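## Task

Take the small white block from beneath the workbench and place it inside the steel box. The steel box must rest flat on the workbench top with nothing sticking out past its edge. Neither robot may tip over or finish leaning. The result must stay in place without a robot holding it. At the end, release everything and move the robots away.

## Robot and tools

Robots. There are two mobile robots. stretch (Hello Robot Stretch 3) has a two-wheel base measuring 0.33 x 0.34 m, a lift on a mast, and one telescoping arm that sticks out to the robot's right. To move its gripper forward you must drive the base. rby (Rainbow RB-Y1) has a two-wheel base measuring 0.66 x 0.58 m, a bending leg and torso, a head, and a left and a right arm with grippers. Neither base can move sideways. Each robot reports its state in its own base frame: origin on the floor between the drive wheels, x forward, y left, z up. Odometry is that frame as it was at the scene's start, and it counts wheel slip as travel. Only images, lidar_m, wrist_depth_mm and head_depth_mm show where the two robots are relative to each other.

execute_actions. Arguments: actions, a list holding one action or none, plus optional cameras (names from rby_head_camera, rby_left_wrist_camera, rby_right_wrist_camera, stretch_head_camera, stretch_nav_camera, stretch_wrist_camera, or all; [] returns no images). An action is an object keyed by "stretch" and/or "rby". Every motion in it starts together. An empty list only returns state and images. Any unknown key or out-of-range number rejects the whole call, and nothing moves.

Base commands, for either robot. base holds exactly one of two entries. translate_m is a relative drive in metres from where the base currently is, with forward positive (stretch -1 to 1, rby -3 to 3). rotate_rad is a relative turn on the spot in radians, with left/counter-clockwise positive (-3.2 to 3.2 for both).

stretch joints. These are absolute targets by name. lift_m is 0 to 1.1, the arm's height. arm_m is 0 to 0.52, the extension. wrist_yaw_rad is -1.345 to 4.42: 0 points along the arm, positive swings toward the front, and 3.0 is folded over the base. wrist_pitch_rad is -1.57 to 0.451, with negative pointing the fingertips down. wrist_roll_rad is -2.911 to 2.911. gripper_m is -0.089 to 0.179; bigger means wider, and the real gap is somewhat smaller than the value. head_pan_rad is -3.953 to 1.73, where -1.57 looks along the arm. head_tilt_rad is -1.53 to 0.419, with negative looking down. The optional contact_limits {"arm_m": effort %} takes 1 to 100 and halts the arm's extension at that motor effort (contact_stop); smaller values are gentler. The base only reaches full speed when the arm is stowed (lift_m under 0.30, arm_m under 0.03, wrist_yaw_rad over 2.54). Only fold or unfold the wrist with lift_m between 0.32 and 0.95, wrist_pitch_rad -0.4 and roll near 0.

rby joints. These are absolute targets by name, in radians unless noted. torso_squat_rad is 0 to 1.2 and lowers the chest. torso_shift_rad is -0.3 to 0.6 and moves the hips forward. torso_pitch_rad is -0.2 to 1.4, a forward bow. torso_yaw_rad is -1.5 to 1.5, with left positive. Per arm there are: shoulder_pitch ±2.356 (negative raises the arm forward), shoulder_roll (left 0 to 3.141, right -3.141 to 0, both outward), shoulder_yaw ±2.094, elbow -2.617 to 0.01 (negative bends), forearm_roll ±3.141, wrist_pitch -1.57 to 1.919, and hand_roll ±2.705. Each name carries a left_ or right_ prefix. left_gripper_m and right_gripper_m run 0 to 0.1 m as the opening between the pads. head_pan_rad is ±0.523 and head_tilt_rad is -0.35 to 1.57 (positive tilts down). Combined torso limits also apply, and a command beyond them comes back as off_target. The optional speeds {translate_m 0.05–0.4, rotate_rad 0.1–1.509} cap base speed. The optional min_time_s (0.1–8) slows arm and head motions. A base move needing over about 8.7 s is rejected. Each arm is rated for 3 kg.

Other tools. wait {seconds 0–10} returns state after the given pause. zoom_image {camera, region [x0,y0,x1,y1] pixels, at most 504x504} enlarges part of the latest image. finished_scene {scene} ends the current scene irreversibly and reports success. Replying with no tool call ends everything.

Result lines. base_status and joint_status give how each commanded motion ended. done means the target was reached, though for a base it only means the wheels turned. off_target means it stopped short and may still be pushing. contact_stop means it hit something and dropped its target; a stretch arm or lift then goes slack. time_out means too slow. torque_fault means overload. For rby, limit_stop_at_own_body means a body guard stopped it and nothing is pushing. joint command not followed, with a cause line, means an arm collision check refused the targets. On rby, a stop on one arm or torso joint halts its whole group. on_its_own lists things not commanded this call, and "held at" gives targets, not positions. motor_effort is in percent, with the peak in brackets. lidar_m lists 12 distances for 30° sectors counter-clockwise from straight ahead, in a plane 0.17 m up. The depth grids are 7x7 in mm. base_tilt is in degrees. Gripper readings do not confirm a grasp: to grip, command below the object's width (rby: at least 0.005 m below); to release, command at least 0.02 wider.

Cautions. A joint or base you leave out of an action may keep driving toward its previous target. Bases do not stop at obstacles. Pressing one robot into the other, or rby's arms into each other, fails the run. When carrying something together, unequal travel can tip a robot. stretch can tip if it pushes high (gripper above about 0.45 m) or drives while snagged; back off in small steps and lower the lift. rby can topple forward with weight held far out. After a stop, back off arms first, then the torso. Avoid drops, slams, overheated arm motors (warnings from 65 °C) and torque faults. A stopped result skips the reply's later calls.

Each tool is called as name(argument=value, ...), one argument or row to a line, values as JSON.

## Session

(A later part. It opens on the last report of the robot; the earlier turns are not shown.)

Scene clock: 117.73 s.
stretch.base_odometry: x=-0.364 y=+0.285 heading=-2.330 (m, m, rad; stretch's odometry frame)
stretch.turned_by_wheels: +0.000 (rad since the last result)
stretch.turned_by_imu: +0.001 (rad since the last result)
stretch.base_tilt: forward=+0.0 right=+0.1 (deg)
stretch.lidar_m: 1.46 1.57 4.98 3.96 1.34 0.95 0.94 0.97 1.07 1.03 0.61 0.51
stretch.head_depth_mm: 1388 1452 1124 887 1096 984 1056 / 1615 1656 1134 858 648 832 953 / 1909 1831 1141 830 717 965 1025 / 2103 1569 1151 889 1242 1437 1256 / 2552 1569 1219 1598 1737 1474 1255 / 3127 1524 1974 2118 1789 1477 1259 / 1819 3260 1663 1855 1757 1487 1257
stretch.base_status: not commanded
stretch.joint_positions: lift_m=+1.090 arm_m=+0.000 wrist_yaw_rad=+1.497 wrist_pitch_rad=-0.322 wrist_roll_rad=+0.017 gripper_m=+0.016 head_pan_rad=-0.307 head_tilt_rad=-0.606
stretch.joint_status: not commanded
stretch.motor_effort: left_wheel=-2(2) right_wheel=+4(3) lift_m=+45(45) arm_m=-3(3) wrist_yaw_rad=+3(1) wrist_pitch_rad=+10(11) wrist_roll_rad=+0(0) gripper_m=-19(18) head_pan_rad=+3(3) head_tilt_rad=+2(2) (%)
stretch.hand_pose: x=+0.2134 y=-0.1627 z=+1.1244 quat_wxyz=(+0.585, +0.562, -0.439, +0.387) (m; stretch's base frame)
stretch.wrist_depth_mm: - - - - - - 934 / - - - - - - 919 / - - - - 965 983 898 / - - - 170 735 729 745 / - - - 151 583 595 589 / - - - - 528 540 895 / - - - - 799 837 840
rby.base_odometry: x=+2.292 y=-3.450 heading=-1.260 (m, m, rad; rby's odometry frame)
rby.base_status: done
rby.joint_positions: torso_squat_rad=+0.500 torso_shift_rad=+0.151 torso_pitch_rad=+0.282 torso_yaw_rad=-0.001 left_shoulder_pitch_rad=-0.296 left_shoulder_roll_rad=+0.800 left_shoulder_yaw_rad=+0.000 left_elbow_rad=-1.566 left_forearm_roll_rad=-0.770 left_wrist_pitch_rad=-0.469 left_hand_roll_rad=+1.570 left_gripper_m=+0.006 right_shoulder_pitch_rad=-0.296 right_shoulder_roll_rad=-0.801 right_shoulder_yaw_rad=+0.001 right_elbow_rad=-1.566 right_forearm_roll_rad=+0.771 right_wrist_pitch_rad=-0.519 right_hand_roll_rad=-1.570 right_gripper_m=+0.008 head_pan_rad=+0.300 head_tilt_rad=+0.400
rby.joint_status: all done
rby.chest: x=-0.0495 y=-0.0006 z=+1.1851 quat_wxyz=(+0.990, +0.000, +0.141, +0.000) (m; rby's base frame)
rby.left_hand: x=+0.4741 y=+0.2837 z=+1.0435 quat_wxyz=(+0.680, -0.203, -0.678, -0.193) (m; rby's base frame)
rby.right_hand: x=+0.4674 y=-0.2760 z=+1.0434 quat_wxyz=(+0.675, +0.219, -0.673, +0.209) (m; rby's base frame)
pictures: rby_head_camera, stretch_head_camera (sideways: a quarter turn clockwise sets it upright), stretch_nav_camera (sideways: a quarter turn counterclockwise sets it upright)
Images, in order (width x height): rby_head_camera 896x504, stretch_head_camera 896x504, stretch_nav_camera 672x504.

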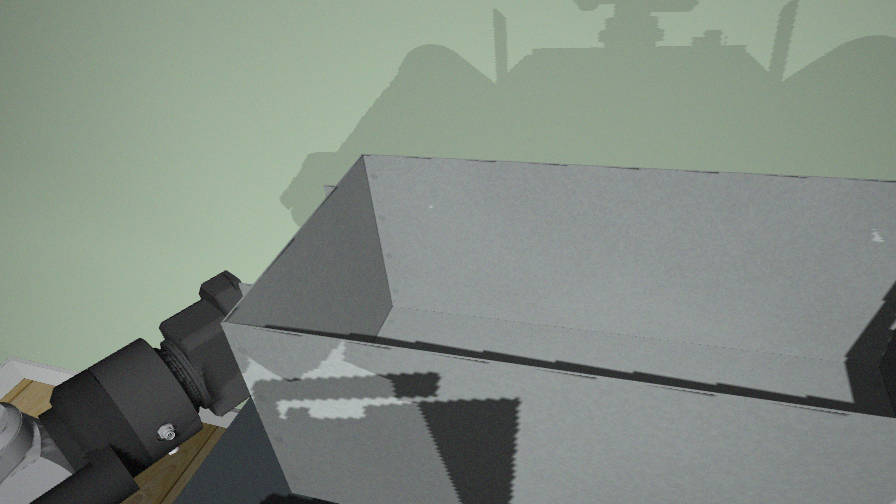

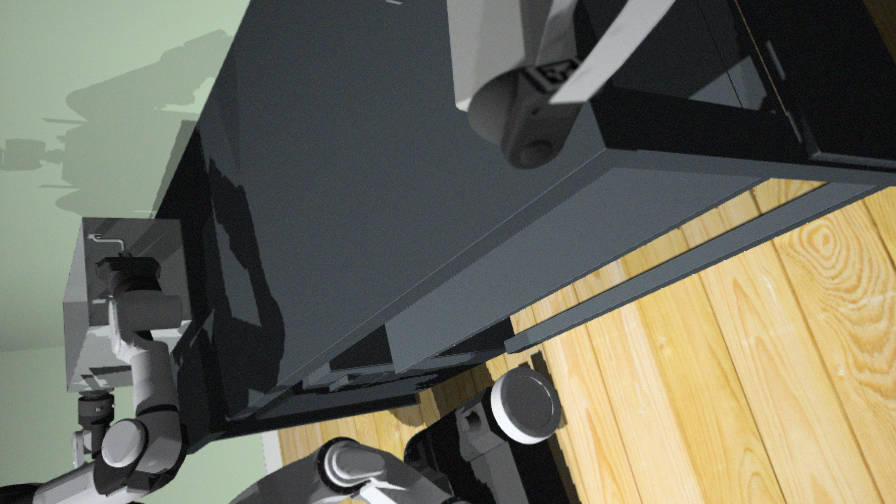

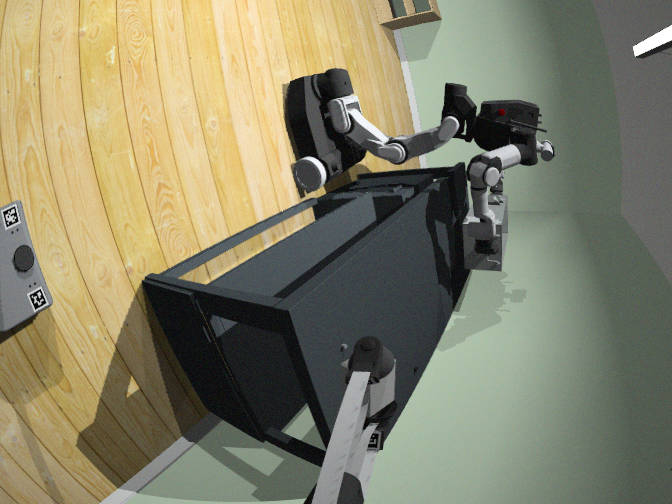

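execute_actions(
  actions=[
    {"rby":{"joints":{"torso_squat_rad":0.77,"torso_yaw_rad":-0.1,"head_tilt_rad":0.8,"head_pan_rad":0.5}}},
  ],
  cameras=["rby_head_camera","stretch_head_camera"],
)

Scene clock: 120.50 s.
stretch.base_odometry: x=-0.364 y=+0.285 heading=-2.330 (m, m, rad; stretch's odometry frame)
stretch.turned_by_wheels: +0.000 (rad since the last result)
stretch.turned_by_imu: +0.001 (rad since the last result)
stretch.base_tilt: forward=+0.1 right=+0.1 (deg)
stretch.lidar_m: 1.46 1.57 5.00 3.94 1.34 0.95 0.94 0.97 1.07 1.03 0.61 0.51
stretch.head_depth_mm: 1386 1449 1128 889 1088 983 1056 / 1618 1655 1129 858 649 836 952 / 1912 1841 1138 830 716 965 1027 / 2309 1502 1146 889 1242 1439 1257 / 2878 1434 1217 1602 1744 1479 1257 / 3151 1593 1875 2127 1776 1477 1261 / 3047 1201 1709 1816 1752 1496 1264
stretch.base_status: not commanded
stretch.joint_positions: lift_m=+1.090 arm_m=+0.000 wrist_yaw_rad=+1.497 wrist_pitch_rad=-0.322 wrist_roll_rad=+0.017 gripper_m=+0.016 head_pan_rad=-0.307 head_tilt_rad=-0.606
stretch.joint_status: not commanded
stretch.motor_effort: left_wheel=-2(2) right_wheel=+3(3) lift_m=+46(45) arm_m=-3(4) wrist_yaw_rad=+2(1) wrist_pitch_rad=+10(11) wrist_roll_rad=+0(0) gripper_m=-18(18) head_pan_rad=+3(2) head_tilt_rad=+3(2) (%)
stretch.hand_pose: x=+0.2134 y=-0.1627 z=+1.1244 quat_wxyz=(+0.585, +0.562, -0.439, +0.387) (m; stretch's base frame)
stretch.wrist_depth_mm: - - - - - - 930 / - - - - - - 938 / - - - - 968 985 889 / - - - 170 727 733 730 / - - - 151 585 593 600 / - - - - 521 533 886 / - - - - 802 848 843
rby.base_odometry: x=+2.292 y=-3.450 heading=-1.260 (m, m, rad; rby's odometry frame)
rby.base_status: not commanded
rby.joint_positions: torso_squat_rad=+0.723 torso_shift_rad=+0.151 torso_pitch_rad=+0.281 torso_yaw_rad=-0.080 left_shoulder_pitch_rad=-0.301 left_shoulder_roll_rad=+0.802 left_shoulder_yaw_rad=+0.003 left_elbow_rad=-1.570 left_forearm_roll_rad=-0.769 left_wrist_pitch_rad=-0.469 left_hand_roll_rad=+1.570 left_gripper_m=+0.006 right_shoulder_pitch_rad=-0.296 right_shoulder_roll_rad=-0.800 right_shoulder_yaw_rad=+0.000 right_elbow_rad=-1.566 right_forearm_roll_rad=+0.771 right_wrist_pitch_rad=-0.519 right_hand_roll_rad=-1.570 right_gripper_m=+0.008 head_pan_rad=+0.500 head_tilt_rad=+0.800
rby.joint_status: torso_squat_rad contact_stop (moved +0.224 of +0.270); the others done
rby.on_its_own: torso_squat_rad is held at +0.723, not at your +0.770, since a contact_stop
rby.chest: x=-0.0634 y=-0.0008 z=+1.0966 quat_wxyz=(+0.989, -0.005, +0.140, -0.040) (m; rby's base frame)
rby.left_hand: x=+0.4816 y=+0.2390 z=+0.9549 quat_wxyz=(+0.666, -0.236, -0.675, -0.212) (m; rby's base frame)
rby.right_hand: x=+0.4310 y=-0.3179 z=+0.9618 quat_wxyz=(+0.684, +0.186, -0.679, +0.190) (m; rby's base frame)
pictures: rby_head_camera, stretch_head_camera (sideways: a quarter turn clockwise sets it upright)
Images, in order (width x height): rby_head_camera 896x504, stretch_head_camera 896x504.

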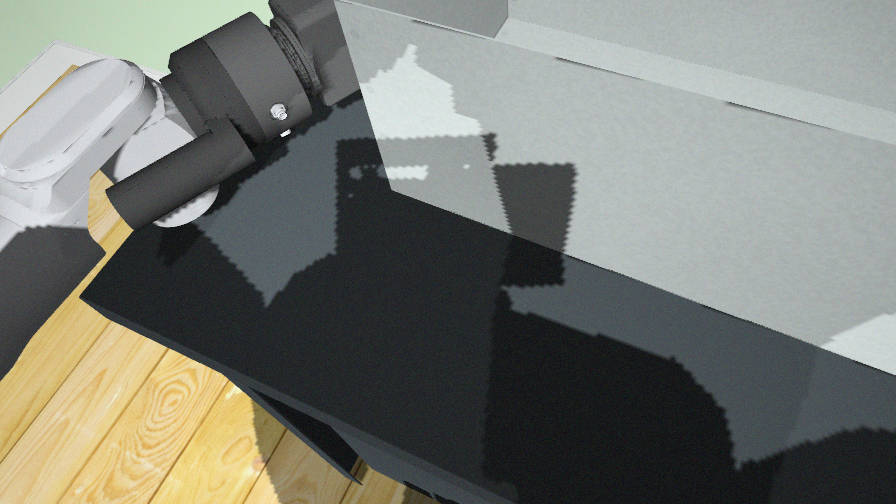

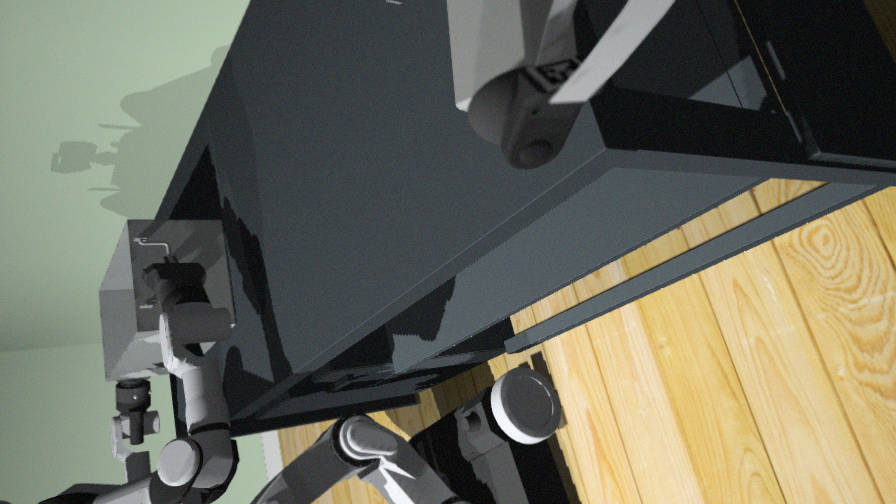

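execute_actions(
  actions=[
    {"rby":{"joints":{"left_gripper_m":0.05,"right_gripper_m":0.05}}},
  ],
  cameras=[],
)

execute_actions(
  actions=[
    {"rby":{"joints":{"left_wrist_pitch_rad":-0.05,"right_wrist_pitch_rad":-0.05,"head_pan_rad":0,"head_tilt_rad":0.1}}},
  ],
  cameras=[],
)

execute_actions(
  actions=[
    {"rby":{"base":{"translate_m":-1.3}},"stretch":{"base":{"translate_m":0.55},"joints":{"wrist_yaw_rad":0,"wrist_pitch_rad":-0.2}}},
  ],
  cameras=[],
)

execute_actions(
  actions=[
    {"stretch":{"base":{"translate_m":1.0},"joints":{"head_pan_rad":-1.57,"head_tilt_rad":-0.7}}},
  ],
  cameras=["rby_head_camera","stretch_wrist_camera","stretch_nav_camera"],
)

Scene clock: 124.17 s.
stretch.base_odometry: x=-0.364 y=+0.285 heading=-2.330 (m, m, rad; stretch's odometry frame)
stretch.turned_by_wheels: +0.000 (rad since the last result)
stretch.turned_by_imu: +0.001 (rad since the last result)
stretch.base_tilt: forward=-0.2 right=+0.1 (deg)
stretch.lidar_m: 1.45 1.57 4.99 3.95 1.33 0.95 0.94 0.97 1.07 1.03 0.61 0.51
stretch.head_depth_mm: 1396 1454 1122 887 1089 984 1057 / 1611 1659 1135 860 649 836 953 / 1902 1827 1141 828 718 967 1025 / 2289 1499 1143 891 1239 1442 1255 / 2905 1440 1212 1602 1744 1477 1249 / 3194 1590 1887 2126 1782 1482 1265 / 3048 1195 1729 1810 1748 1491 1267
stretch.base_status: not commanded
stretch.joint_positions: lift_m=+1.090 arm_m=+0.000 wrist_yaw_rad=+1.497 wrist_pitch_rad=-0.322 wrist_roll_rad=+0.017 gripper_m=+0.016 head_pan_rad=-0.307 head_tilt_rad=-0.606
stretch.joint_status: not commanded
stretch.motor_effort: left_wheel=-2(2) right_wheel=+3(3) lift_m=+45(45) arm_m=-3(3) wrist_yaw_rad=+2(2) wrist_pitch_rad=+11(10) wrist_roll_rad=+0(0) gripper_m=-18(18) head_pan_rad=+3(3) head_tilt_rad=+2(2) (%)
stretch.hand_pose: x=+0.2134 y=-0.1627 z=+1.1244 quat_wxyz=(+0.585, +0.562, -0.439, +0.387) (m; stretch's base frame)
stretch.wrist_depth_mm: - - - - - - 927 / - - - - - - 942 / - - - - 966 957 878 / - - - 169 732 727 736 / - - - 152 586 595 589 / - - - - 531 528 915 / - - - - 813 875 855
rby.base_odometry: x=+2.292 y=-3.450 heading=-1.260 (m, m, rad; rby's odometry frame)
rby.base_status: not commanded
rby.joint_positions: torso_squat_rad=+0.723 torso_shift_rad=+0.151 torso_pitch_rad=+0.281 torso_yaw_rad=-0.080 left_shoulder_pitch_rad=-0.301 left_shoulder_roll_rad=+0.802 left_shoulder_yaw_rad=+0.003 left_elbow_rad=-1.569 left_forearm_roll_rad=-0.770 left_wrist_pitch_rad=-0.469 left_hand_roll_rad=+1.570 left_gripper_m=+0.049 right_shoulder_pitch_rad=-0.297 right_shoulder_roll_rad=-0.801 right_shoulder_yaw_rad=-0.001 right_elbow_rad=-1.567 right_forearm_roll_rad=+0.770 right_wrist_pitch_rad=-0.519 right_hand_roll_rad=-1.570 right_gripper_m=+0.049 head_pan_rad=+0.500 head_tilt_rad=+0.800
rby.joint_status: all done
rby.on_its_own: torso_squat_rad is held at +0.723, not at your +0.770, since a contact_stop
rby.chest: x=-0.0634 y=-0.0008 z=+1.0966 quat_wxyz=(+0.989, -0.005, +0.140, -0.040) (m; rby's base frame)
rby.left_hand: x=+0.4818 y=+0.2391 z=+0.9547 quat_wxyz=(+0.666, -0.235, -0.675, -0.212) (m; rby's base frame)
rby.right_hand: x=+0.4312 y=-0.3182 z=+0.9629 quat_wxyz=(+0.684, +0.186, -0.679, +0.190) (m; rby's base frame)
pictures: none
No camera images: the call's "cameras" was empty. Leave "cameras" out to get every camera's image.

Scene clock: 125.30 s.
stretch.base_odometry: x=-0.364 y=+0.285 heading=-2.330 (m, m, rad; stretch's odometry frame)
stretch.turned_by_wheels: +0.000 (rad since the last result)
stretch.turned_by_imu: +0.000 (rad since the last result)
stretch.base_tilt: forward=+0.0 right=+0.1 (deg)
stretch.lidar_m: 1.46 1.57 4.99 3.94 1.34 0.95 0.94 0.97 1.08 1.03 0.61 0.51
stretch.head_depth_mm: 1397 1455 1126 890 1089 984 1053 / 1610 1663 1136 862 648 833 953 / 1903 1823 1142 831 717 960 1025 / 2290 1470 1148 892 1240 1438 1248 / 2895 1430 1220 1596 1753 1476 1261 / 3154 1592 1892 2124 1797 1473 1263 / 3069 1187 1721 1812 1748 1484 1268
stretch.base_status: not commanded
stretch.joint_positions: lift_m=+1.090 arm_m=+0.000 wrist_yaw_rad=+1.497 wrist_pitch_rad=-0.322 wrist_roll_rad=+0.017 gripper_m=+0.016 head_pan_rad=-0.307 head_tilt_rad=-0.606
stretch.joint_status: not commanded
stretch.motor_effort: left_wheel=-2(2) right_wheel=+3(3) lift_m=+46(45) arm_m=-4(4) wrist_yaw_rad=+1(2) wrist_pitch_rad=+10(10) wrist_roll_rad=+0(0) gripper_m=-18(19) head_pan_rad=+3(3) head_tilt_rad=+2(2) (%)
stretch.hand_pose: x=+0.2134 y=-0.1627 z=+1.1244 quat_wxyz=(+0.585, +0.562, -0.439, +0.387) (m; stretch's base frame)
stretch.wrist_depth_mm: - - - - - - 910 / - - - - - - 920 / - - - - 975 942 895 / - - - 169 730 736 738 / - - - 151 578 598 594 / - - - - 533 534 897 / - - - - 813 839 860
rby.base_odometry: x=+2.292 y=-3.450 heading=-1.260 (m, m, rad; rby's odometry frame)
rby.base_status: not commanded
rby.joint_positions: torso_squat_rad=+0.723 torso_shift_rad=+0.151 torso_pitch_rad=+0.281 torso_yaw_rad=-0.080 left_shoulder_pitch_rad=-0.300 left_shoulder_roll_rad=+0.800 left_shoulder_yaw_rad=+0.001 left_elbow_rad=-1.570 left_forearm_roll_rad=-0.770 left_wrist_pitch_rad=-0.050 left_hand_roll_rad=+1.570 left_gripper_m=+0.050 right_shoulder_pitch_rad=-0.300 right_shoulder_roll_rad=-0.800 right_shoulder_yaw_rad=+0.000 right_elbow_rad=-1.570 right_forearm_roll_rad=+0.770 right_wrist_pitch_rad=-0.050 right_hand_roll_rad=-1.570 right_gripper_m=+0.050 head_pan_rad=+0.000 head_tilt_rad=+0.100
rby.joint_status: all done
rby.on_its_own: torso_squat_rad is held at +0.723, not at your +0.770, since a contact_stop
rby.chest: x=-0.0634 y=-0.0006 z=+1.0966 quat_wxyz=(+0.989, -0.005, +0.140, -0.040) (m; rby's base frame)
rby.left_hand: x=+0.5217 y=+0.3249 z=+0.9501 quat_wxyz=(+0.702, -0.093, -0.703, -0.068) (m; rby's base frame)
rby.right_hand: x=+0.4640 y=-0.4182 z=+0.9657 quat_wxyz=(+0.707, +0.023, -0.706, +0.029) (m; rby's base frame)
pictures: none
No camera images: the call's "cameras" was empty. Leave "cameras" out to get every camera's image.

Scene clock: 132.20 s.
stretch.base_odometry: x=-0.742 y=-0.114 heading=-2.330 (m, m, rad; stretch's odometry frame)
stretch.turned_by_wheels: +0.000 (rad since the last result)
stretch.turned_by_imu: +0.002 (rad since the last result)
stretch.base_tilt: forward=+0.0 right=+0.1 (deg)
stretch.lidar_m: 1.09 1.62 1.33 4.78 2.15 1.53 1.47 1.48 0.28 0.28 0.99 1.07
stretch.head_depth_mm: 1379 1441 1128 821 646 534 516 / 1587 1170 1114 827 648 577 836 / 1877 1277 1078 828 695 989 1200 / 2307 1252 1088 869 1199 1416 1253 / 2805 1589 1212 1393 1649 1483 1261 / 2712 2907 1739 2129 1788 1477 1262 / 2628 2885 3034 2310 1815 1476 1262
stretch.base_status: done
stretch.joint_positions: lift_m=+1.090 arm_m=+0.000 wrist_yaw_rad=+0.003 wrist_pitch_rad=-0.225 wrist_roll_rad=+0.017 gripper_m=+0.016 head_pan_rad=-0.307 head_tilt_rad=-0.606
stretch.joint_status: all done
stretch.motor_effort: left_wheel=-2(3) right_wheel=+3(8) lift_m=+46(45) arm_m=-3(3) wrist_yaw_rad=-2(2) wrist_pitch_rad=+12(13) wrist_roll_rad=+0(0) gripper_m=-18(18) head_pan_rad=+3(3) head_tilt_rad=+1(2) (%)
stretch.hand_pose: x=-0.0209 y=-0.3897 z=+1.1478 quat_wxyz=(+0.697, +0.080, -0.708, -0.079) (m; stretch's base frame)
stretch.wrist_depth_mm: 685 670 686 686 695 695 710 / 727 724 736 746 742 748 759 / 788 770 786 791 810 798 816 / 813 827 837 169 850 849 879 / 689 694 - 151 915 954 943 / 571 568 551 541 - - - / 477 479 474 470 - - -
rby.base_odometry: x=+1.895 y=-2.212 heading=-1.261 (m, m, rad; rby's odometry frame)
rby.base_status: done
rby.joint_positions: torso_squat_rad=+0.723 torso_shift_rad=+0.150 torso_pitch_rad=+0.281 torso_yaw_rad=-0.080 left_shoulder_pitch_rad=-0.300 left_shoulder_roll_rad=+0.800 left_shoulder_yaw_rad=+0.000 left_elbow_rad=-1.570 left_forearm_roll_rad=-0.770 left_wrist_pitch_rad=-0.050 left_hand_roll_rad=+1.570 left_gripper_m=+0.050 right_shoulder_pitch_rad=-0.300 right_shoulder_roll_rad=-0.800 right_shoulder_yaw_rad=+0.000 right_elbow_rad=-1.570 right_forearm_roll_rad=+0.770 right_wrist_pitch_rad=-0.050 right_hand_roll_rad=-1.570 right_gripper_m=+0.050 head_pan_rad=+0.000 head_tilt_rad=+0.100
rby.joint_status: not commanded
rby.on_its_own: torso_squat_rad is held at +0.723, not at your +0.770, since a contact_stop
rby.chest: x=-0.0635 y=-0.0006 z=+1.0966 quat_wxyz=(+0.989, -0.005, +0.140, -0.040) (m; rby's base frame)
rby.left_hand: x=+0.5215 y=+0.3249 z=+0.9500 quat_wxyz=(+0.702, -0.093, -0.703, -0.068) (m; rby's base frame)
rby.right_hand: x=+0.4641 y=-0.4181 z=+0.9658 quat_wxyz=(+0.707, +0.023, -0.707, +0.029) (m; rby's base frame)
pictures: none
No camera images: the call's "cameras" was empty. Leave "cameras" out to get every camera's image.

Scene clock: 143.60 s.
stretch.base_odometry: x=-1.431 y=-0.840 heading=-2.330 (m, m, rad; stretch's odometry frame)
stretch.turned_by_wheels: +0.000 (rad since the last result)
stretch.turned_by_imu: +0.004 (rad since the last result)
stretch.base_tilt: forward=+0.0 right=+0.1 (deg)
stretch.lidar_m: 2.15 2.15 2.55 1.11 3.58 2.57 1.09 1.11 0.98 0.28 0.29 0.39
stretch.head_depth_mm: - - - - - 502 461 / - - - - - 492 462 / - - - - - 499 459 / - 348 - 483 555 505 454 / 840 935 696 481 557 506 455 / 834 929 685 479 551 507 449 / 828 923 680 486 548 509 448
stretch.base_status: done
stretch.joint_positions: lift_m=+1.090 arm_m=+0.000 wrist_yaw_rad=+0.002 wrist_pitch_rad=-0.225 wrist_roll_rad=+0.017 gripper_m=+0.016 head_pan_rad=-1.563 head_tilt_rad=-0.691
stretch.joint_status: all done
stretch.motor_effort: left_wheel=-2(5) right_wheel=+2(8) lift_m=+46(46) arm_m=-3(3) wrist_yaw_rad=-1(2) wrist_pitch_rad=+12(12) wrist_roll_rad=+0(0) gripper_m=-18(18) head_pan_rad=-3(40) head_tilt_rad=-5(13) (%)
stretch.hand_pose: x=-0.0209 y=-0.3897 z=+1.1478 quat_wxyz=(+0.697, +0.080, -0.708, -0.080) (m; stretch's base frame)
stretch.wrist_depth_mm: 664 663 666 665 694 685 689 / 697 709 714 735 734 745 743 / 737 776 765 767 766 787 793 / 781 790 779 170 839 826 828 / 505 503 - 152 671 691 695 / 545 546 539 527 542 564 557 / 475 474 474 461 473 471 470
rby.base_odometry: x=+1.895 y=-2.212 heading=-1.261 (m, m, rad; rby's odometry frame)
rby.base_status: not commanded
rby.joint_positions: torso_squat_rad=+0.723 torso_shift_rad=+0.150 torso_pitch_rad=+0.281 torso_yaw_rad=-0.080 left_shoulder_pitch_rad=-0.300 left_shoulder_roll_rad=+0.800 left_shoulder_yaw_rad=+0.000 left_elbow_rad=-1.570 left_forearm_roll_rad=-0.770 left_wrist_pitch_rad=-0.050 left_hand_roll_rad=+1.570 left_gripper_m=+0.050 right_shoulder_pitch_rad=-0.300 right_shoulder_roll_rad=-0.800 right_shoulder_yaw_rad=+0.000 right_elbow_rad=-1.570 right_forearm_roll_rad=+0.770 right_wrist_pitch_rad=-0.050 right_hand_roll_rad=-1.570 right_gripper_m=+0.050 head_pan_rad=+0.000 head_tilt_rad=+0.100
rby.joint_status: not commanded
rby.on_its_own: torso_squat_rad is held at +0.723, not at your +0.770, since a contact_stop
rby.chest: x=-0.0635 y=-0.0006 z=+1.0966 quat_wxyz=(+0.989, -0.005, +0.140, -0.040) (m; rby's base frame)
rby.left_hand: x=+0.5215 y=+0.3249 z=+0.9500 quat_wxyz=(+0.702, -0.093, -0.703, -0.068) (m; rby's base frame)
rby.right_hand: x=+0.4641 y=-0.4181 z=+0.9658 quat_wxyz=(+0.707, +0.023, -0.707, +0.029) (m; rby's base frame)
pictures: rby_head_camera, stretch_nav_camera (sideways: a quarter turn counterclockwise sets it upright), stretch_wrist_camera
Images, in order (width x height): rby_head_camera 896x504, stretch_nav_camera 672x504, stretch_wrist_camera 644x364.

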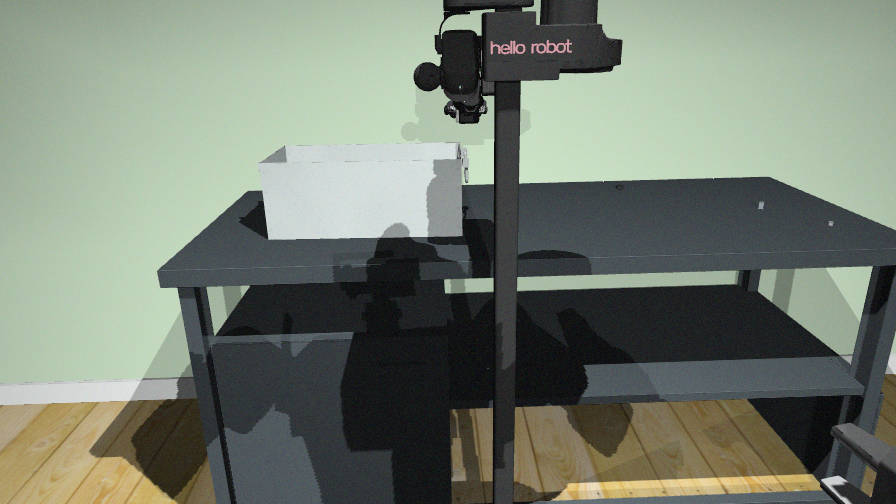

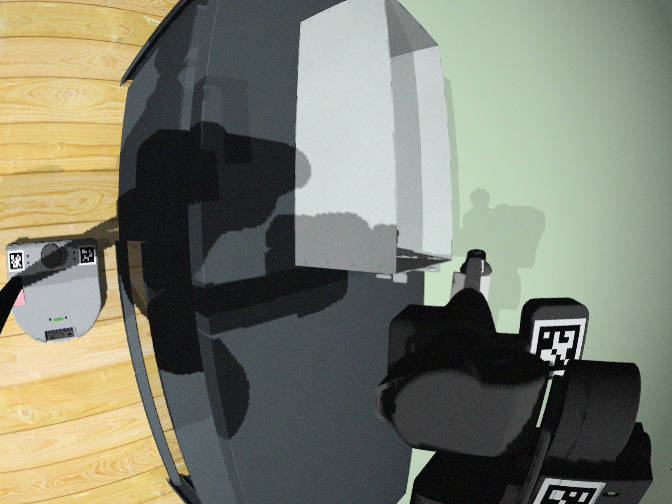

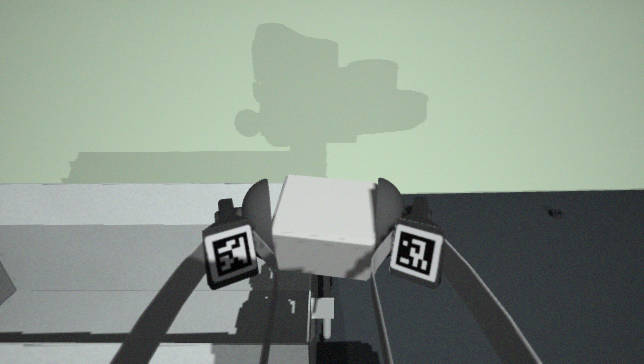

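execute_actions(
  actions=[
    {"stretch":{"base":{"translate_m":0.24},"joints":{"arm_m":0.27,"wrist_pitch_rad":-0.4}}},
  ],
  cameras=[],
)

execute_actions(
  actions=[
    {"stretch":{"joints":{"wrist_pitch_rad":-0.95}}},
  ],
  cameras=[],
)

execute_actions(
  actions=[
    {"stretch":{"joints":{"wrist_pitch_rad":-1.4,"arm_m":0.36}}},
  ],
  cameras=["rby_head_camera","stretch_wrist_camera","stretch_nav_camera"],
)

Scene clock: 149.87 s.
stretch.base_odometry: x=-1.596 y=-1.014 heading=-2.330 (m, m, rad; stretch's odometry frame)
stretch.turned_by_wheels: +0.000 (rad since the last result)
stretch.turned_by_imu: +0.002 (rad since the last result)
stretch.base_tilt: forward=-0.1 right=+0.1 (deg)
stretch.lidar_m: 1.91 1.97 2.39 1.15 1.15 2.82 1.32 1.35 0.29 0.28 0.29 0.39
stretch.head_depth_mm: 862 950 679 497 562 502 462 / - 939 703 494 560 504 456 / - 935 701 492 554 504 454 / - 972 696 489 555 505 453 / 837 947 694 485 557 507 446 / 829 924 688 481 556 507 448 / 826 918 685 479 553 508 445
stretch.base_status: done
stretch.joint_positions: lift_m=+1.090 arm_m=+0.270 wrist_yaw_rad=+0.001 wrist_pitch_rad=-0.418 wrist_roll_rad=+0.017 gripper_m=+0.016 head_pan_rad=-1.563 head_tilt_rad=-0.691
stretch.joint_status: all done
stretch.motor_effort: left_wheel=-2(5) right_wheel=+3(8) lift_m=+46(46) arm_m=+4(5) wrist_yaw_rad=-2(3) wrist_pitch_rad=+8(9) wrist_roll_rad=+0(0) gripper_m=-18(18) head_pan_rad=-3(3) head_tilt_rad=-4(4) (%)
stretch.hand_pose: x=-0.0213 y=-0.6390 z=+1.1024 quat_wxyz=(+0.686, +0.146, -0.697, -0.148) (m; stretch's base frame)
stretch.wrist_depth_mm: 422 431 438 438 443 445 451 / 470 468 483 476 484 497 495 / 525 536 532 536 537 546 542 / 574 589 590 170 586 599 609 / 529 533 - 151 521 528 524 / 255 256 256 246 254 254 252 / 295 295 293 294 293 291 272
rby.base_odometry: x=+1.895 y=-2.212 heading=-1.261 (m, m, rad; rby's odometry frame)
rby.base_status: not commanded
rby.joint_positions: torso_squat_rad=+0.723 torso_shift_rad=+0.150 torso_pitch_rad=+0.281 torso_yaw_rad=-0.080 left_shoulder_pitch_rad=-0.300 left_shoulder_roll_rad=+0.800 left_shoulder_yaw_rad=+0.000 left_elbow_rad=-1.570 left_forearm_roll_rad=-0.770 left_wrist_pitch_rad=-0.050 left_hand_roll_rad=+1.570 left_gripper_m=+0.050 right_shoulder_pitch_rad=-0.300 right_shoulder_roll_rad=-0.800 right_shoulder_yaw_rad=+0.000 right_elbow_rad=-1.570 right_forearm_roll_rad=+0.770 right_wrist_pitch_rad=-0.050 right_hand_roll_rad=-1.570 right_gripper_m=+0.050 head_pan_rad=+0.000 head_tilt_rad=+0.100
rby.joint_status: not commanded
rby.on_its_own: torso_squat_rad is held at +0.723, not at your +0.770, since a contact_stop
rby.chest: x=-0.0635 y=-0.0006 z=+1.0966 quat_wxyz=(+0.989, -0.005, +0.140, -0.040) (m; rby's base frame)
rby.left_hand: x=+0.5215 y=+0.3249 z=+0.9500 quat_wxyz=(+0.702, -0.093, -0.703, -0.068) (m; rby's base frame)
rby.right_hand: x=+0.4641 y=-0.4181 z=+0.9658 quat_wxyz=(+0.707, +0.023, -0.707, +0.029) (m; rby's base frame)
pictures: none
No camera images: the call's "cameras" was empty. Leave "cameras" out to get every camera's image.

Scene clock: 151.00 s.
stretch.base_odometry: x=-1.596 y=-1.014 heading=-2.330 (m, m, rad; stretch's odometry frame)
stretch.turned_by_wheels: +0.000 (rad since the last result)
stretch.turned_by_imu: +0.000 (rad since the last result)
stretch.base_tilt: forward=+0.0 right=+0.1 (deg)
stretch.lidar_m: 1.91 1.97 2.39 1.14 1.15 2.82 1.32 1.34 0.29 0.28 0.29 0.39
stretch.head_depth_mm: 862 951 680 496 562 502 461 / - 940 704 495 560 503 456 / - 934 701 492 555 504 453 / - - 682 488 555 505 454 / 833 931 692 485 556 506 447 / 828 928 689 482 556 507 447 / 823 919 685 479 553 508 445
stretch.base_status: not commanded
stretch.joint_positions: lift_m=+1.090 arm_m=+0.270 wrist_yaw_rad=+0.001 wrist_pitch_rad=-0.958 wrist_roll_rad=+0.017 gripper_m=+0.016 head_pan_rad=-1.563 head_tilt_rad=-0.691
stretch.joint_status: all done
stretch.motor_effort: left_wheel=-2(2) right_wheel=+3(4) lift_m=+46(45) arm_m=+5(4) wrist_yaw_rad=-1(1) wrist_pitch_rad=+4(8) wrist_roll_rad=+0(0) gripper_m=-18(19) head_pan_rad=-3(4) head_tilt_rad=-5(4) (%)
stretch.hand_pose: x=-0.0215 y=-0.5423 z=+1.0050 quat_wxyz=(+0.622, +0.323, -0.632, -0.329) (m; stretch's base frame)
stretch.wrist_depth_mm: 208 208 209 207 209 209 209 / 256 256 256 256 254 255 252 / 316 332 329 332 331 330 275 / 344 363 366 170 360 361 277 / 331 339 - 151 341 340 274 / 320 325 322 321 323 326 276 / 304 309 308 308 306 307 275
rby.base_odometry: x=+1.895 y=-2.212 heading=-1.261 (m, m, rad; rby's odometry frame)
rby.base_status: not commanded
rby.joint_positions: torso_squat_rad=+0.723 torso_shift_rad=+0.150 torso_pitch_rad=+0.281 torso_yaw_rad=-0.080 left_shoulder_pitch_rad=-0.300 left_shoulder_roll_rad=+0.800 left_shoulder_yaw_rad=+0.000 left_elbow_rad=-1.570 left_forearm_roll_rad=-0.770 left_wrist_pitch_rad=-0.050 left_hand_roll_rad=+1.570 left_gripper_m=+0.050 right_shoulder_pitch_rad=-0.300 right_shoulder_roll_rad=-0.800 right_shoulder_yaw_rad=+0.000 right_elbow_rad=-1.570 right_forearm_roll_rad=+0.770 right_wrist_pitch_rad=-0.050 right_hand_roll_rad=-1.570 right_gripper_m=+0.050 head_pan_rad=+0.000 head_tilt_rad=+0.100
rby.joint_status: not commanded
rby.on_its_own: torso_squat_rad is held at +0.723, not at your +0.770, since a contact_stop
rby.chest: x=-0.0635 y=-0.0006 z=+1.0966 quat_wxyz=(+0.989, -0.005, +0.140, -0.040) (m; rby's base frame)
rby.left_hand: x=+0.5215 y=+0.3249 z=+0.9500 quat_wxyz=(+0.702, -0.093, -0.703, -0.068) (m; rby's base frame)
rby.right_hand: x=+0.4641 y=-0.4181 z=+0.9658 quat_wxyz=(+0.707, +0.023, -0.707, +0.029) (m; rby's base frame)
pictures: none
No camera images: the call's "cameras" was empty. Leave "cameras" out to get every camera's image.

Scene clock: 152.90 s.
stretch.base_odometry: x=-1.596 y=-1.014 heading=-2.330 (m, m, rad; stretch's odometry frame)
stretch.turned_by_wheels: +0.000 (rad since the last result)
stretch.turned_by_imu: +0.000 (rad since the last result)
stretch.base_tilt: forward=-0.1 right=+0.1 (deg)
stretch.lidar_m: 1.91 1.97 2.39 1.14 1.15 2.81 1.32 1.35 0.29 0.28 0.29 0.39
stretch.head_depth_mm: 862 953 681 496 562 503 462 / 866 939 704 494 558 503 456 / 876 933 692 490 555 504 455 / - - 686 488 554 505 455 / 835 931 691 486 556 506 447 / 828 928 690 483 556 507 447 / 825 916 686 480 552 509 445
stretch.base_status: not commanded
stretch.joint_positions: lift_m=+1.090 arm_m=+0.360 wrist_yaw_rad=+0.001 wrist_pitch_rad=-1.398 wrist_roll_rad=+0.017 gripper_m=+0.016 head_pan_rad=-1.563 head_tilt_rad=-0.691
stretch.joint_status: all done
stretch.motor_effort: left_wheel=-2(3) right_wheel=+4(2) lift_m=+45(46) arm_m=+4(4) wrist_yaw_rad=+0(1) wrist_pitch_rad=-1(1) wrist_roll_rad=+0(0) gripper_m=-18(18) head_pan_rad=-3(3) head_tilt_rad=-5(4) (%)
stretch.hand_pose: x=-0.0216 y=-0.5248 z=+0.9718 quat_wxyz=(+0.537, +0.451, -0.545, -0.459) (m; stretch's base frame)
stretch.wrist_depth_mm: 288 285 285 284 285 284 264 / 302 296 299 300 301 302 275 / 303 303 303 305 305 305 275 / 306 309 307 169 308 309 274 / 311 314 - 151 308 310 274 / 312 314 313 313 316 316 275 / 256 256 258 257 258 258 251
rby.base_odometry: x=+1.895 y=-2.212 heading=-1.261 (m, m, rad; rby's odometry frame)
rby.base_status: not commanded
rby.joint_positions: torso_squat_rad=+0.723 torso_shift_rad=+0.150 torso_pitch_rad=+0.281 torso_yaw_rad=-0.080 left_shoulder_pitch_rad=-0.300 left_shoulder_roll_rad=+0.800 left_shoulder_yaw_rad=+0.000 left_elbow_rad=-1.570 left_forearm_roll_rad=-0.770 left_wrist_pitch_rad=-0.050 left_hand_roll_rad=+1.570 left_gripper_m=+0.050 right_shoulder_pitch_rad=-0.300 right_shoulder_roll_rad=-0.800 right_shoulder_yaw_rad=+0.000 right_elbow_rad=-1.570 right_forearm_roll_rad=+0.770 right_wrist_pitch_rad=-0.050 right_hand_roll_rad=-1.570 right_gripper_m=+0.050 head_pan_rad=+0.000 head_tilt_rad=+0.100
rby.joint_status: not commanded
rby.on_its_own: torso_squat_rad is held at +0.723, not at your +0.770, since a contact_stop
rby.chest: x=-0.0635 y=-0.0006 z=+1.0966 quat_wxyz=(+0.989, -0.005, +0.140, -0.040) (m; rby's base frame)
rby.left_hand: x=+0.5215 y=+0.3249 z=+0.9500 quat_wxyz=(+0.702, -0.093, -0.703, -0.068) (m; rby's base frame)
rby.right_hand: x=+0.4641 y=-0.4181 z=+0.9658 quat_wxyz=(+0.707, +0.023, -0.707, +0.029) (m; rby's base frame)
pictures: rby_head_camera, stretch_nav_camera (sideways: a quarter turn counterclockwise sets it upright), stretch_wrist_camera
Images, in order (width x height): rby_head_camera 896x504, stretch_nav_camera 672x504, stretch_wrist_camera 644x364.

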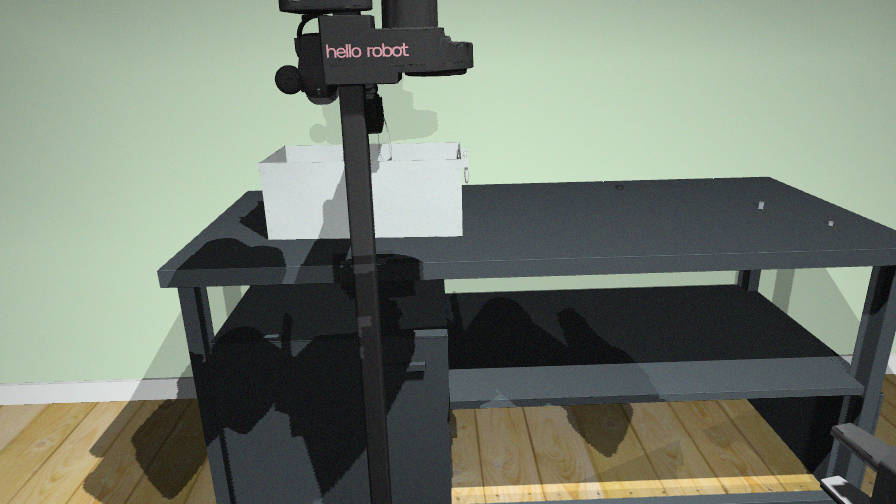

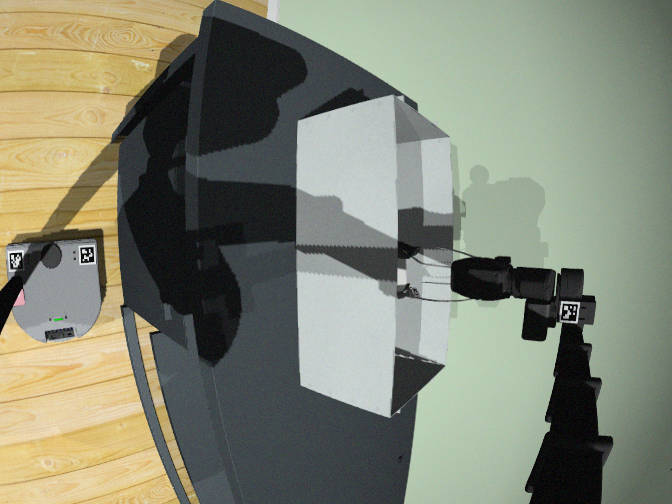

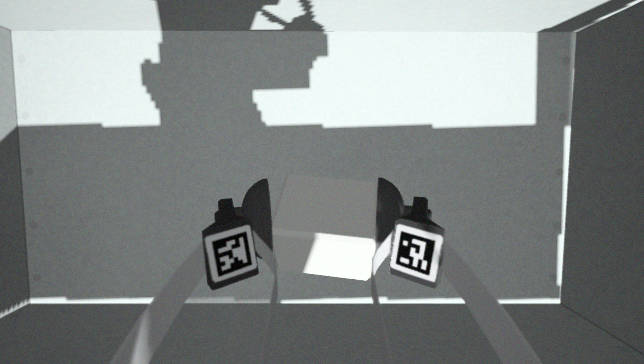

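Arm hit the rim at 0.956 before; here the limit is about 0.995.

execute_actions(
  actions=[
    {"stretch":{"joints":{"lift_m":1.005}}},
  ],
  cameras=[],
)

execute_actions(
  actions=[
    {"stretch":{"joints":{"gripper_m":0.1}}},
  ],
  cameras=[],
)

execute_actions(
  actions=[
    {"stretch":{"joints":{"lift_m":1.095,"wrist_pitch_rad":-1.0,"arm_m":0.3}}},
  ],
  cameras=["stretch_wrist_camera"],
)

execute_actions(
  actions=[
    {"stretch":{"joints":{"wrist_pitch_rad":-0.2,"arm_m":0.2}}},
  ],
  cameras=[],
)

execute_actions(
  actions=[
    {"stretch":{"base":{"translate_m":-0.4},"joints":{"wrist_yaw_rad":1.5,"arm_m":0}}},
  ],
  cameras=["rby_head_camera"],
)

Scene clock: 159.50 s.
stretch.base_odometry: x=-1.596 y=-1.014 heading=-2.330 (m, m, rad; stretch's odometry frame)
stretch.turned_by_wheels: +0.000 (rad since the last result)
stretch.turned_by_imu: +0.001 (rad since the last result)
stretch.base_tilt: forward=+0.0 right=+0.1 (deg)
stretch.lidar_m: 1.91 1.96 2.39 1.14 1.15 2.81 1.32 1.35 0.29 0.28 0.29 0.39
stretch.head_depth_mm: 837 - 680 496 563 502 461 / 825 956 705 494 558 503 456 / - - 702 491 555 503 453 / 815 - - 489 555 505 454 / 833 933 693 485 556 506 446 / 830 925 689 482 557 507 447 / 824 918 688 480 552 508 446
stretch.base_status: not commanded
stretch.joint_positions: lift_m=+1.005 arm_m=+0.360 wrist_yaw_rad=+0.001 wrist_pitch_rad=-1.399 wrist_roll_rad=+0.017 gripper_m=+0.016 head_pan_rad=-1.563 head_tilt_rad=-0.691
stretch.joint_status: all done
stretch.motor_effort: left_wheel=-2(2) right_wheel=+3(3) lift_m=+28(42) arm_m=+5(5) wrist_yaw_rad=-1(1) wrist_pitch_rad=+0(1) wrist_roll_rad=+1(0) gripper_m=-18(19) head_pan_rad=-3(3) head_tilt_rad=-4(5) (%)
stretch.hand_pose: x=-0.0216 y=-0.5246 z=+0.8874 quat_wxyz=(+0.537, +0.452, -0.545, -0.459) (m; stretch's base frame)
stretch.wrist_depth_mm: 215 216 216 215 215 216 217 / 218 219 218 219 219 218 219 / 220 220 221 221 221 222 221 / 222 223 222 169 223 223 224 / 225 225 - 151 226 227 227 / 228 229 230 230 230 229 230 / 231 232 233 230 232 232 233
rby.base_odometry: x=+1.895 y=-2.212 heading=-1.261 (m, m, rad; rby's odometry frame)
rby.base_status: not commanded
rby.joint_positions: torso_squat_rad=+0.723 torso_shift_rad=+0.150 torso_pitch_rad=+0.281 torso_yaw_rad=-0.080 left_shoulder_pitch_rad=-0.300 left_shoulder_roll_rad=+0.800 left_shoulder_yaw_rad=+0.000 left_elbow_rad=-1.570 left_forearm_roll_rad=-0.770 left_wrist_pitch_rad=-0.050 left_hand_roll_rad=+1.570 left_gripper_m=+0.050 right_shoulder_pitch_rad=-0.300 right_shoulder_roll_rad=-0.800 right_shoulder_yaw_rad=+0.000 right_elbow_rad=-1.570 right_forearm_roll_rad=+0.770 right_wrist_pitch_rad=-0.050 right_hand_roll_rad=-1.570 right_gripper_m=+0.050 head_pan_rad=+0.000 head_tilt_rad=+0.100
rby.joint_status: not commanded
rby.on_its_own: torso_squat_rad is held at +0.723, not at your +0.770, since a contact_stop
rby.chest: x=-0.0635 y=-0.0006 z=+1.0966 quat_wxyz=(+0.989, -0.005, +0.140, -0.040) (m; rby's base frame)
rby.left_hand: x=+0.5215 y=+0.3249 z=+0.9500 quat_wxyz=(+0.702, -0.093, -0.703, -0.068) (m; rby's base frame)
rby.right_hand: x=+0.4641 y=-0.4181 z=+0.9658 quat_wxyz=(+0.707, +0.023, -0.707, +0.029) (m; rby's base frame)
pictures: none
No camera images: the call's "cameras" was empty. Leave "cameras" out to get every camera's image.

Scene clock: 160.83 s.
stretch.base_odometry: x=-1.596 y=-1.014 heading=-2.330 (m, m, rad; stretch's odometry frame)
stretch.turned_by_wheels: +0.000 (rad since the last result)
stretch.turned_by_imu: +0.000 (rad since the last result)
stretch.base_tilt: forward=+0.0 right=+0.1 (deg)
stretch.lidar_m: 1.91 1.97 2.39 1.15 1.15 2.82 1.32 1.35 0.29 0.28 0.29 0.39
stretch.head_depth_mm: 839 - 681 497 563 503 461 / 828 958 705 494 558 503 455 / - - 701 491 555 503 454 / 817 - - 487 555 505 455 / 836 933 692 486 557 506 446 / 830 928 688 481 557 507 447 / 823 918 684 480 553 509 446
stretch.base_status: not commanded
stretch.joint_positions: lift_m=+1.005 arm_m=+0.360 wrist_yaw_rad=+0.001 wrist_pitch_rad=-1.399 wrist_roll_rad=+0.017 gripper_m=+0.100 head_pan_rad=-1.563 head_tilt_rad=-0.691
stretch.joint_status: all done
stretch.motor_effort: left_wheel=-2(2) right_wheel=+4(4) lift_m=+28(29) arm_m=+5(5) wrist_yaw_rad=-2(1) wrist_pitch_rad=-1(1) wrist_roll_rad=+0(0) gripper_m=+0(93) head_pan_rad=-3(3) head_tilt_rad=-4(5) (%)
stretch.hand_pose: x=-0.0216 y=-0.5246 z=+0.8874 quat_wxyz=(+0.537, +0.452, -0.545, -0.459) (m; stretch's base frame)
stretch.wrist_depth_mm: 215 214 215 215 216 216 217 / 217 218 218 218 219 219 220 / 221 221 221 221 222 221 222 / 224 223 224 186 224 225 225 / 226 226 227 228 226 227 227 / 227 231 229 229 229 230 230 / 229 230 231 233 232 232 232
rby.base_odometry: x=+1.895 y=-2.212 heading=-1.261 (m, m, rad; rby's odometry frame)
rby.base_status: not commanded
rby.joint_positions: torso_squat_rad=+0.723 torso_shift_rad=+0.150 torso_pitch_rad=+0.281 torso_yaw_rad=-0.080 left_shoulder_pitch_rad=-0.300 left_shoulder_roll_rad=+0.800 left_shoulder_yaw_rad=+0.000 left_elbow_rad=-1.570 left_forearm_roll_rad=-0.770 left_wrist_pitch_rad=-0.050 left_hand_roll_rad=+1.570 left_gripper_m=+0.050 right_shoulder_pitch_rad=-0.300 right_shoulder_roll_rad=-0.800 right_shoulder_yaw_rad=+0.000 right_elbow_rad=-1.570 right_forearm_roll_rad=+0.770 right_wrist_pitch_rad=-0.050 right_hand_roll_rad=-1.570 right_gripper_m=+0.050 head_pan_rad=+0.000 head_tilt_rad=+0.100
rby.joint_status: not commanded
rby.on_its_own: torso_squat_rad is held at +0.723, not at your +0.770, since a contact_stop
rby.chest: x=-0.0635 y=-0.0006 z=+1.0966 quat_wxyz=(+0.989, -0.005, +0.140, -0.040) (m; rby's base frame)
rby.left_hand: x=+0.5215 y=+0.3249 z=+0.9500 quat_wxyz=(+0.702, -0.093, -0.703, -0.068) (m; rby's base frame)
rby.right_hand: x=+0.4641 y=-0.4181 z=+0.9658 quat_wxyz=(+0.707, +0.023, -0.707, +0.029) (m; rby's base frame)
pictures: none
No camera images: the call's "cameras" was empty. Leave "cameras" out to get every camera's image.

Scene clock: 162.50 s.
stretch.base_odometry: x=-1.596 y=-1.014 heading=-2.330 (m, m, rad; stretch's odometry frame)
stretch.turned_by_wheels: +0.000 (rad since the last result)
stretch.turned_by_imu: +0.000 (rad since the last result)
stretch.base_tilt: forward=-0.1 right=+0.2 (deg)
stretch.lidar_m: 1.91 1.97 2.38 1.14 1.16 2.81 1.33 1.35 0.29 0.28 0.29 0.39
stretch.head_depth_mm: 858 951 681 496 563 502 462 / 883 944 705 494 559 503 456 / - 928 699 491 555 504 453 / - - 697 489 554 505 454 / 832 931 699 485 556 506 446 / 827 927 689 482 557 506 447 / 821 919 687 480 552 508 446
stretch.base_status: not commanded
stretch.joint_positions: lift_m=+1.095 arm_m=+0.300 wrist_yaw_rad=+0.001 wrist_pitch_rad=-1.011 wrist_roll_rad=+0.017 gripper_m=+0.100 head_pan_rad=-1.563 head_tilt_rad=-0.691
stretch.joint_status: all done
stretch.motor_effort: left_wheel=-2(2) right_wheel=+3(3) lift_m=+46(48) arm_m=-3(5) wrist_yaw_rad=+1(0) wrist_pitch_rad=+5(7) wrist_roll_rad=+0(0) gripper_m=+0(0) head_pan_rad=-3(2) head_tilt_rad=-5(4) (%)
stretch.hand_pose: x=-0.0215 y=-0.5609 z=+1.0035 quat_wxyz=(+0.614, +0.340, -0.623, -0.345) (m; stretch's base frame)
stretch.wrist_depth_mm: 192 192 191 192 191 191 192 / 231 230 229 229 230 229 229 / 306 306 302 302 305 304 271 / 342 357 355 358 357 357 275 / 332 338 338 343 338 339 277 / 320 323 322 318 325 320 275 / 311 310 313 307 312 309 265
rby.base_odometry: x=+1.895 y=-2.212 heading=-1.261 (m, m, rad; rby's odometry frame)
rby.base_status: not commanded
rby.joint_positions: torso_squat_rad=+0.723 torso_shift_rad=+0.150 torso_pitch_rad=+0.281 torso_yaw_rad=-0.080 left_shoulder_pitch_rad=-0.300 left_shoulder_roll_rad=+0.800 left_shoulder_yaw_rad=+0.000 left_elbow_rad=-1.570 left_forearm_roll_rad=-0.770 left_wrist_pitch_rad=-0.050 left_hand_roll_rad=+1.570 left_gripper_m=+0.050 right_shoulder_pitch_rad=-0.300 right_shoulder_roll_rad=-0.800 right_shoulder_yaw_rad=+0.000 right_elbow_rad=-1.570 right_forearm_roll_rad=+0.770 right_wrist_pitch_rad=-0.050 right_hand_roll_rad=-1.570 right_gripper_m=+0.050 head_pan_rad=+0.000 head_tilt_rad=+0.100
rby.joint_status: not commanded
rby.on_its_own: torso_squat_rad is held at +0.723, not at your +0.770, since a contact_stop
rby.chest: x=-0.0635 y=-0.0006 z=+1.0966 quat_wxyz=(+0.989, -0.005, +0.140, -0.040) (m; rby's base frame)
rby.left_hand: x=+0.5215 y=+0.3249 z=+0.9500 quat_wxyz=(+0.702, -0.093, -0.703, -0.068) (m; rby's base frame)
rby.right_hand: x=+0.4641 y=-0.4181 z=+0.9658 quat_wxyz=(+0.707, +0.023, -0.707, +0.029) (m; rby's base frame)
pictures: stretch_wrist_camera
Images, in order (width x height): stretch_wrist_camera 644x364.

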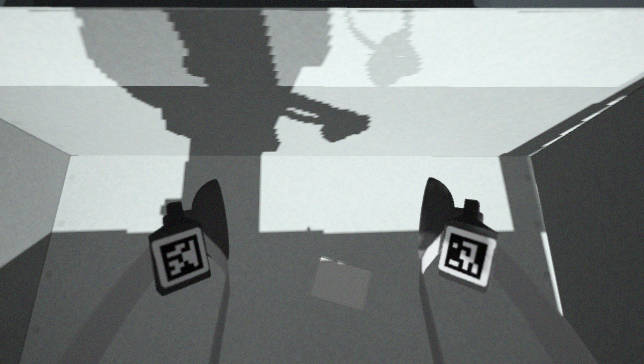

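Scene clock: 164.47 s.
stretch.base_odometry: x=-1.596 y=-1.014 heading=-2.330 (m, m, rad; stretch's odometry frame)
stretch.turned_by_wheels: +0.000 (rad since the last result)
stretch.turned_by_imu: +0.001 (rad since the last result)
stretch.base_tilt: forward=-0.1 right=+0.1 (deg)
stretch.lidar_m: 1.91 1.97 2.39 1.14 1.15 2.81 1.32 1.34 0.29 0.28 0.29 0.39
stretch.head_depth_mm: - 967 678 496 562 502 461 / - 955 705 495 558 503 456 / - 950 701 491 555 504 453 / - - 697 488 554 504 454 / 835 946 693 485 555 506 447 / 829 927 689 481 557 507 447 / 823 919 685 480 553 508 445
stretch.base_status: not commanded
stretch.joint_positions: lift_m=+1.095 arm_m=+0.200 wrist_yaw_rad=+0.001 wrist_pitch_rad=-0.223 wrist_roll_rad=+0.017 gripper_m=+0.100 head_pan_rad=-1.563 head_tilt_rad=-0.691
stretch.joint_status: all done
stretch.motor_effort: left_wheel=-2(2) right_wheel=+3(4) lift_m=+46(46) arm_m=-3(4) wrist_yaw_rad=-1(0) wrist_pitch_rad=+11(11) wrist_roll_rad=+0(0) gripper_m=+0(0) head_pan_rad=-3(3) head_tilt_rad=-5(4) (%)
stretch.hand_pose: x=-0.0212 y=-0.5899 z=+1.1532 quat_wxyz=(+0.697, +0.079, -0.708, -0.079) (m; stretch's base frame)
stretch.wrist_depth_mm: 480 491 484 489 495 499 505 / 514 516 516 530 526 526 527 / 549 555 563 566 556 570 572 / 591 595 609 606 605 616 625 / 640 636 645 647 658 654 676 / 574 431 569 576 570 299 565 / 314 320 318 317 318 317 278
rby.base_odometry: x=+1.895 y=-2.212 heading=-1.261 (m, m, rad; rby's odometry frame)
rby.base_status: not commanded
rby.joint_positions: torso_squat_rad=+0.723 torso_shift_rad=+0.150 torso_pitch_rad=+0.281 torso_yaw_rad=-0.080 left_shoulder_pitch_rad=-0.300 left_shoulder_roll_rad=+0.800 left_shoulder_yaw_rad=+0.000 left_elbow_rad=-1.570 left_forearm_roll_rad=-0.770 left_wrist_pitch_rad=-0.050 left_hand_roll_rad=+1.570 left_gripper_m=+0.050 right_shoulder_pitch_rad=-0.300 right_shoulder_roll_rad=-0.800 right_shoulder_yaw_rad=+0.000 right_elbow_rad=-1.570 right_forearm_roll_rad=+0.770 right_wrist_pitch_rad=-0.050 right_hand_roll_rad=-1.570 right_gripper_m=+0.050 head_pan_rad=+0.000 head_tilt_rad=+0.100
rby.joint_status: not commanded
rby.on_its_own: torso_squat_rad is held at +0.723, not at your +0.770, since a contact_stop
rby.chest: x=-0.0635 y=-0.0006 z=+1.0966 quat_wxyz=(+0.989, -0.005, +0.140, -0.040) (m; rby's base frame)
rby.left_hand: x=+0.5215 y=+0.3249 z=+0.9500 quat_wxyz=(+0.702, -0.093, -0.703, -0.068) (m; rby's base frame)
rby.right_hand: x=+0.4641 y=-0.4181 z=+0.9658 quat_wxyz=(+0.707, +0.023, -0.707, +0.029) (m; rby's base frame)
pictures: none
No camera images: the call's "cameras" was empty. Leave "cameras" out to get every camera's image.

Scene clock: 169.60 s.
stretch.base_odometry: x=-1.321 y=-0.724 heading=-2.330 (m, m, rad; stretch's odometry frame)
stretch.turned_by_wheels: +0.000 (rad since the last result)
stretch.turned_by_imu: +0.001 (rad since the last result)
stretch.base_tilt: forward=-0.1 right=+0.1 (deg)
stretch.lidar_m: 2.30 2.29 1.18 1.09 3.35 2.40 2.31 0.94 0.98 0.80 0.34 0.40
stretch.head_depth_mm: - - - - 565 503 467 / - - - - 567 503 462 / - - - - 567 504 462 / 847 948 1004 - 568 505 458 / 840 939 962 - - 490 455 / 836 930 964 - - 484 456 / 834 926 644 - - 487 448
stretch.base_status: done
stretch.joint_positions: lift_m=+1.095 arm_m=+0.000 wrist_yaw_rad=+1.498 wrist_pitch_rad=-0.222 wrist_roll_rad=+0.017 gripper_m=+0.100 head_pan_rad=-1.563 head_tilt_rad=-0.691
stretch.joint_status: all done
stretch.motor_effort: left_wheel=-2(9) right_wheel=+3(5) lift_m=+46(46) arm_m=-4(5) wrist_yaw_rad=+1(1) wrist_pitch_rad=+10(11) wrist_roll_rad=+0(0) gripper_m=+0(0) head_pan_rad=-3(4) head_tilt_rad=-5(4) (%)
stretch.hand_pose: x=+0.2226 y=-0.1631 z=+1.1534 quat_wxyz=(+0.564, +0.540, -0.466, +0.416) (m; stretch's base frame)
stretch.wrist_depth_mm: - - - - - - 907 / - - - - - - 903 / - - - - - - 880 / - - - - - 653 581 / - - - - 698 404 571 / - - - - 571 449 342 / - - - - 483 450 288
rby.base_odometry: x=+1.895 y=-2.212 heading=-1.261 (m, m, rad; rby's odometry frame)
rby.base_status: not commanded
rby.joint_positions: torso_squat_rad=+0.723 torso_shift_rad=+0.150 torso_pitch_rad=+0.281 torso_yaw_rad=-0.080 left_shoulder_pitch_rad=-0.300 left_shoulder_roll_rad=+0.800 left_shoulder_yaw_rad=+0.000 left_elbow_rad=-1.570 left_forearm_roll_rad=-0.770 left_wrist_pitch_rad=-0.050 left_hand_roll_rad=+1.570 left_gripper_m=+0.050 right_shoulder_pitch_rad=-0.300 right_shoulder_roll_rad=-0.800 right_shoulder_yaw_rad=+0.000 right_elbow_rad=-1.570 right_forearm_roll_rad=+0.770 right_wrist_pitch_rad=-0.050 right_hand_roll_rad=-1.570 right_gripper_m=+0.050 head_pan_rad=+0.000 head_tilt_rad=+0.100
rby.joint_status: not commanded
rby.on_its_own: torso_squat_rad is held at +0.723, not at your +0.770, since a contact_stop
rby.chest: x=-0.0635 y=-0.0006 z=+1.0966 quat_wxyz=(+0.989, -0.005, +0.140, -0.040) (m; rby's base frame)
rby.left_hand: x=+0.5215 y=+0.3249 z=+0.9500 quat_wxyz=(+0.702, -0.093, -0.703, -0.068) (m; rby's base frame)
rby.right_hand: x=+0.4641 y=-0.4181 z=+0.9658 quat_wxyz=(+0.707, +0.023, -0.707, +0.029) (m; rby's base frame)
pictures: rby_head_camera
Images, in order (width x height): rby_head_camera 896x504.

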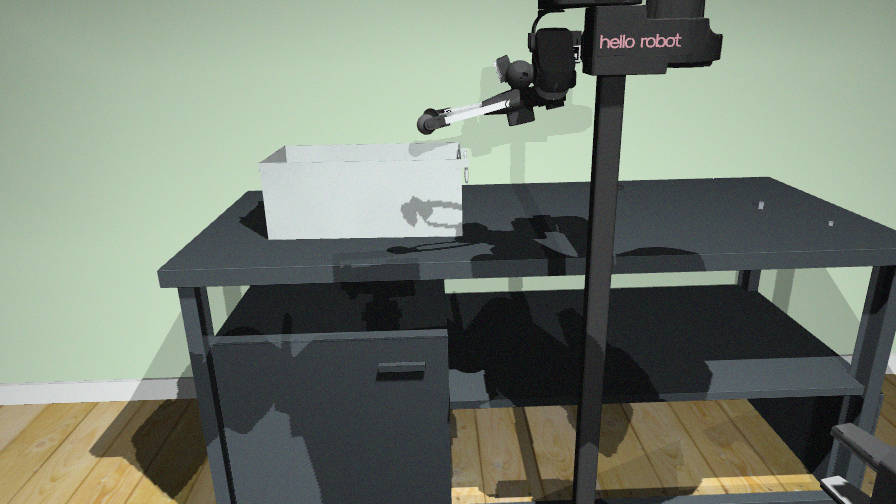

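finished_scene(
  scene=2,
)

The scene is finished: the task was done.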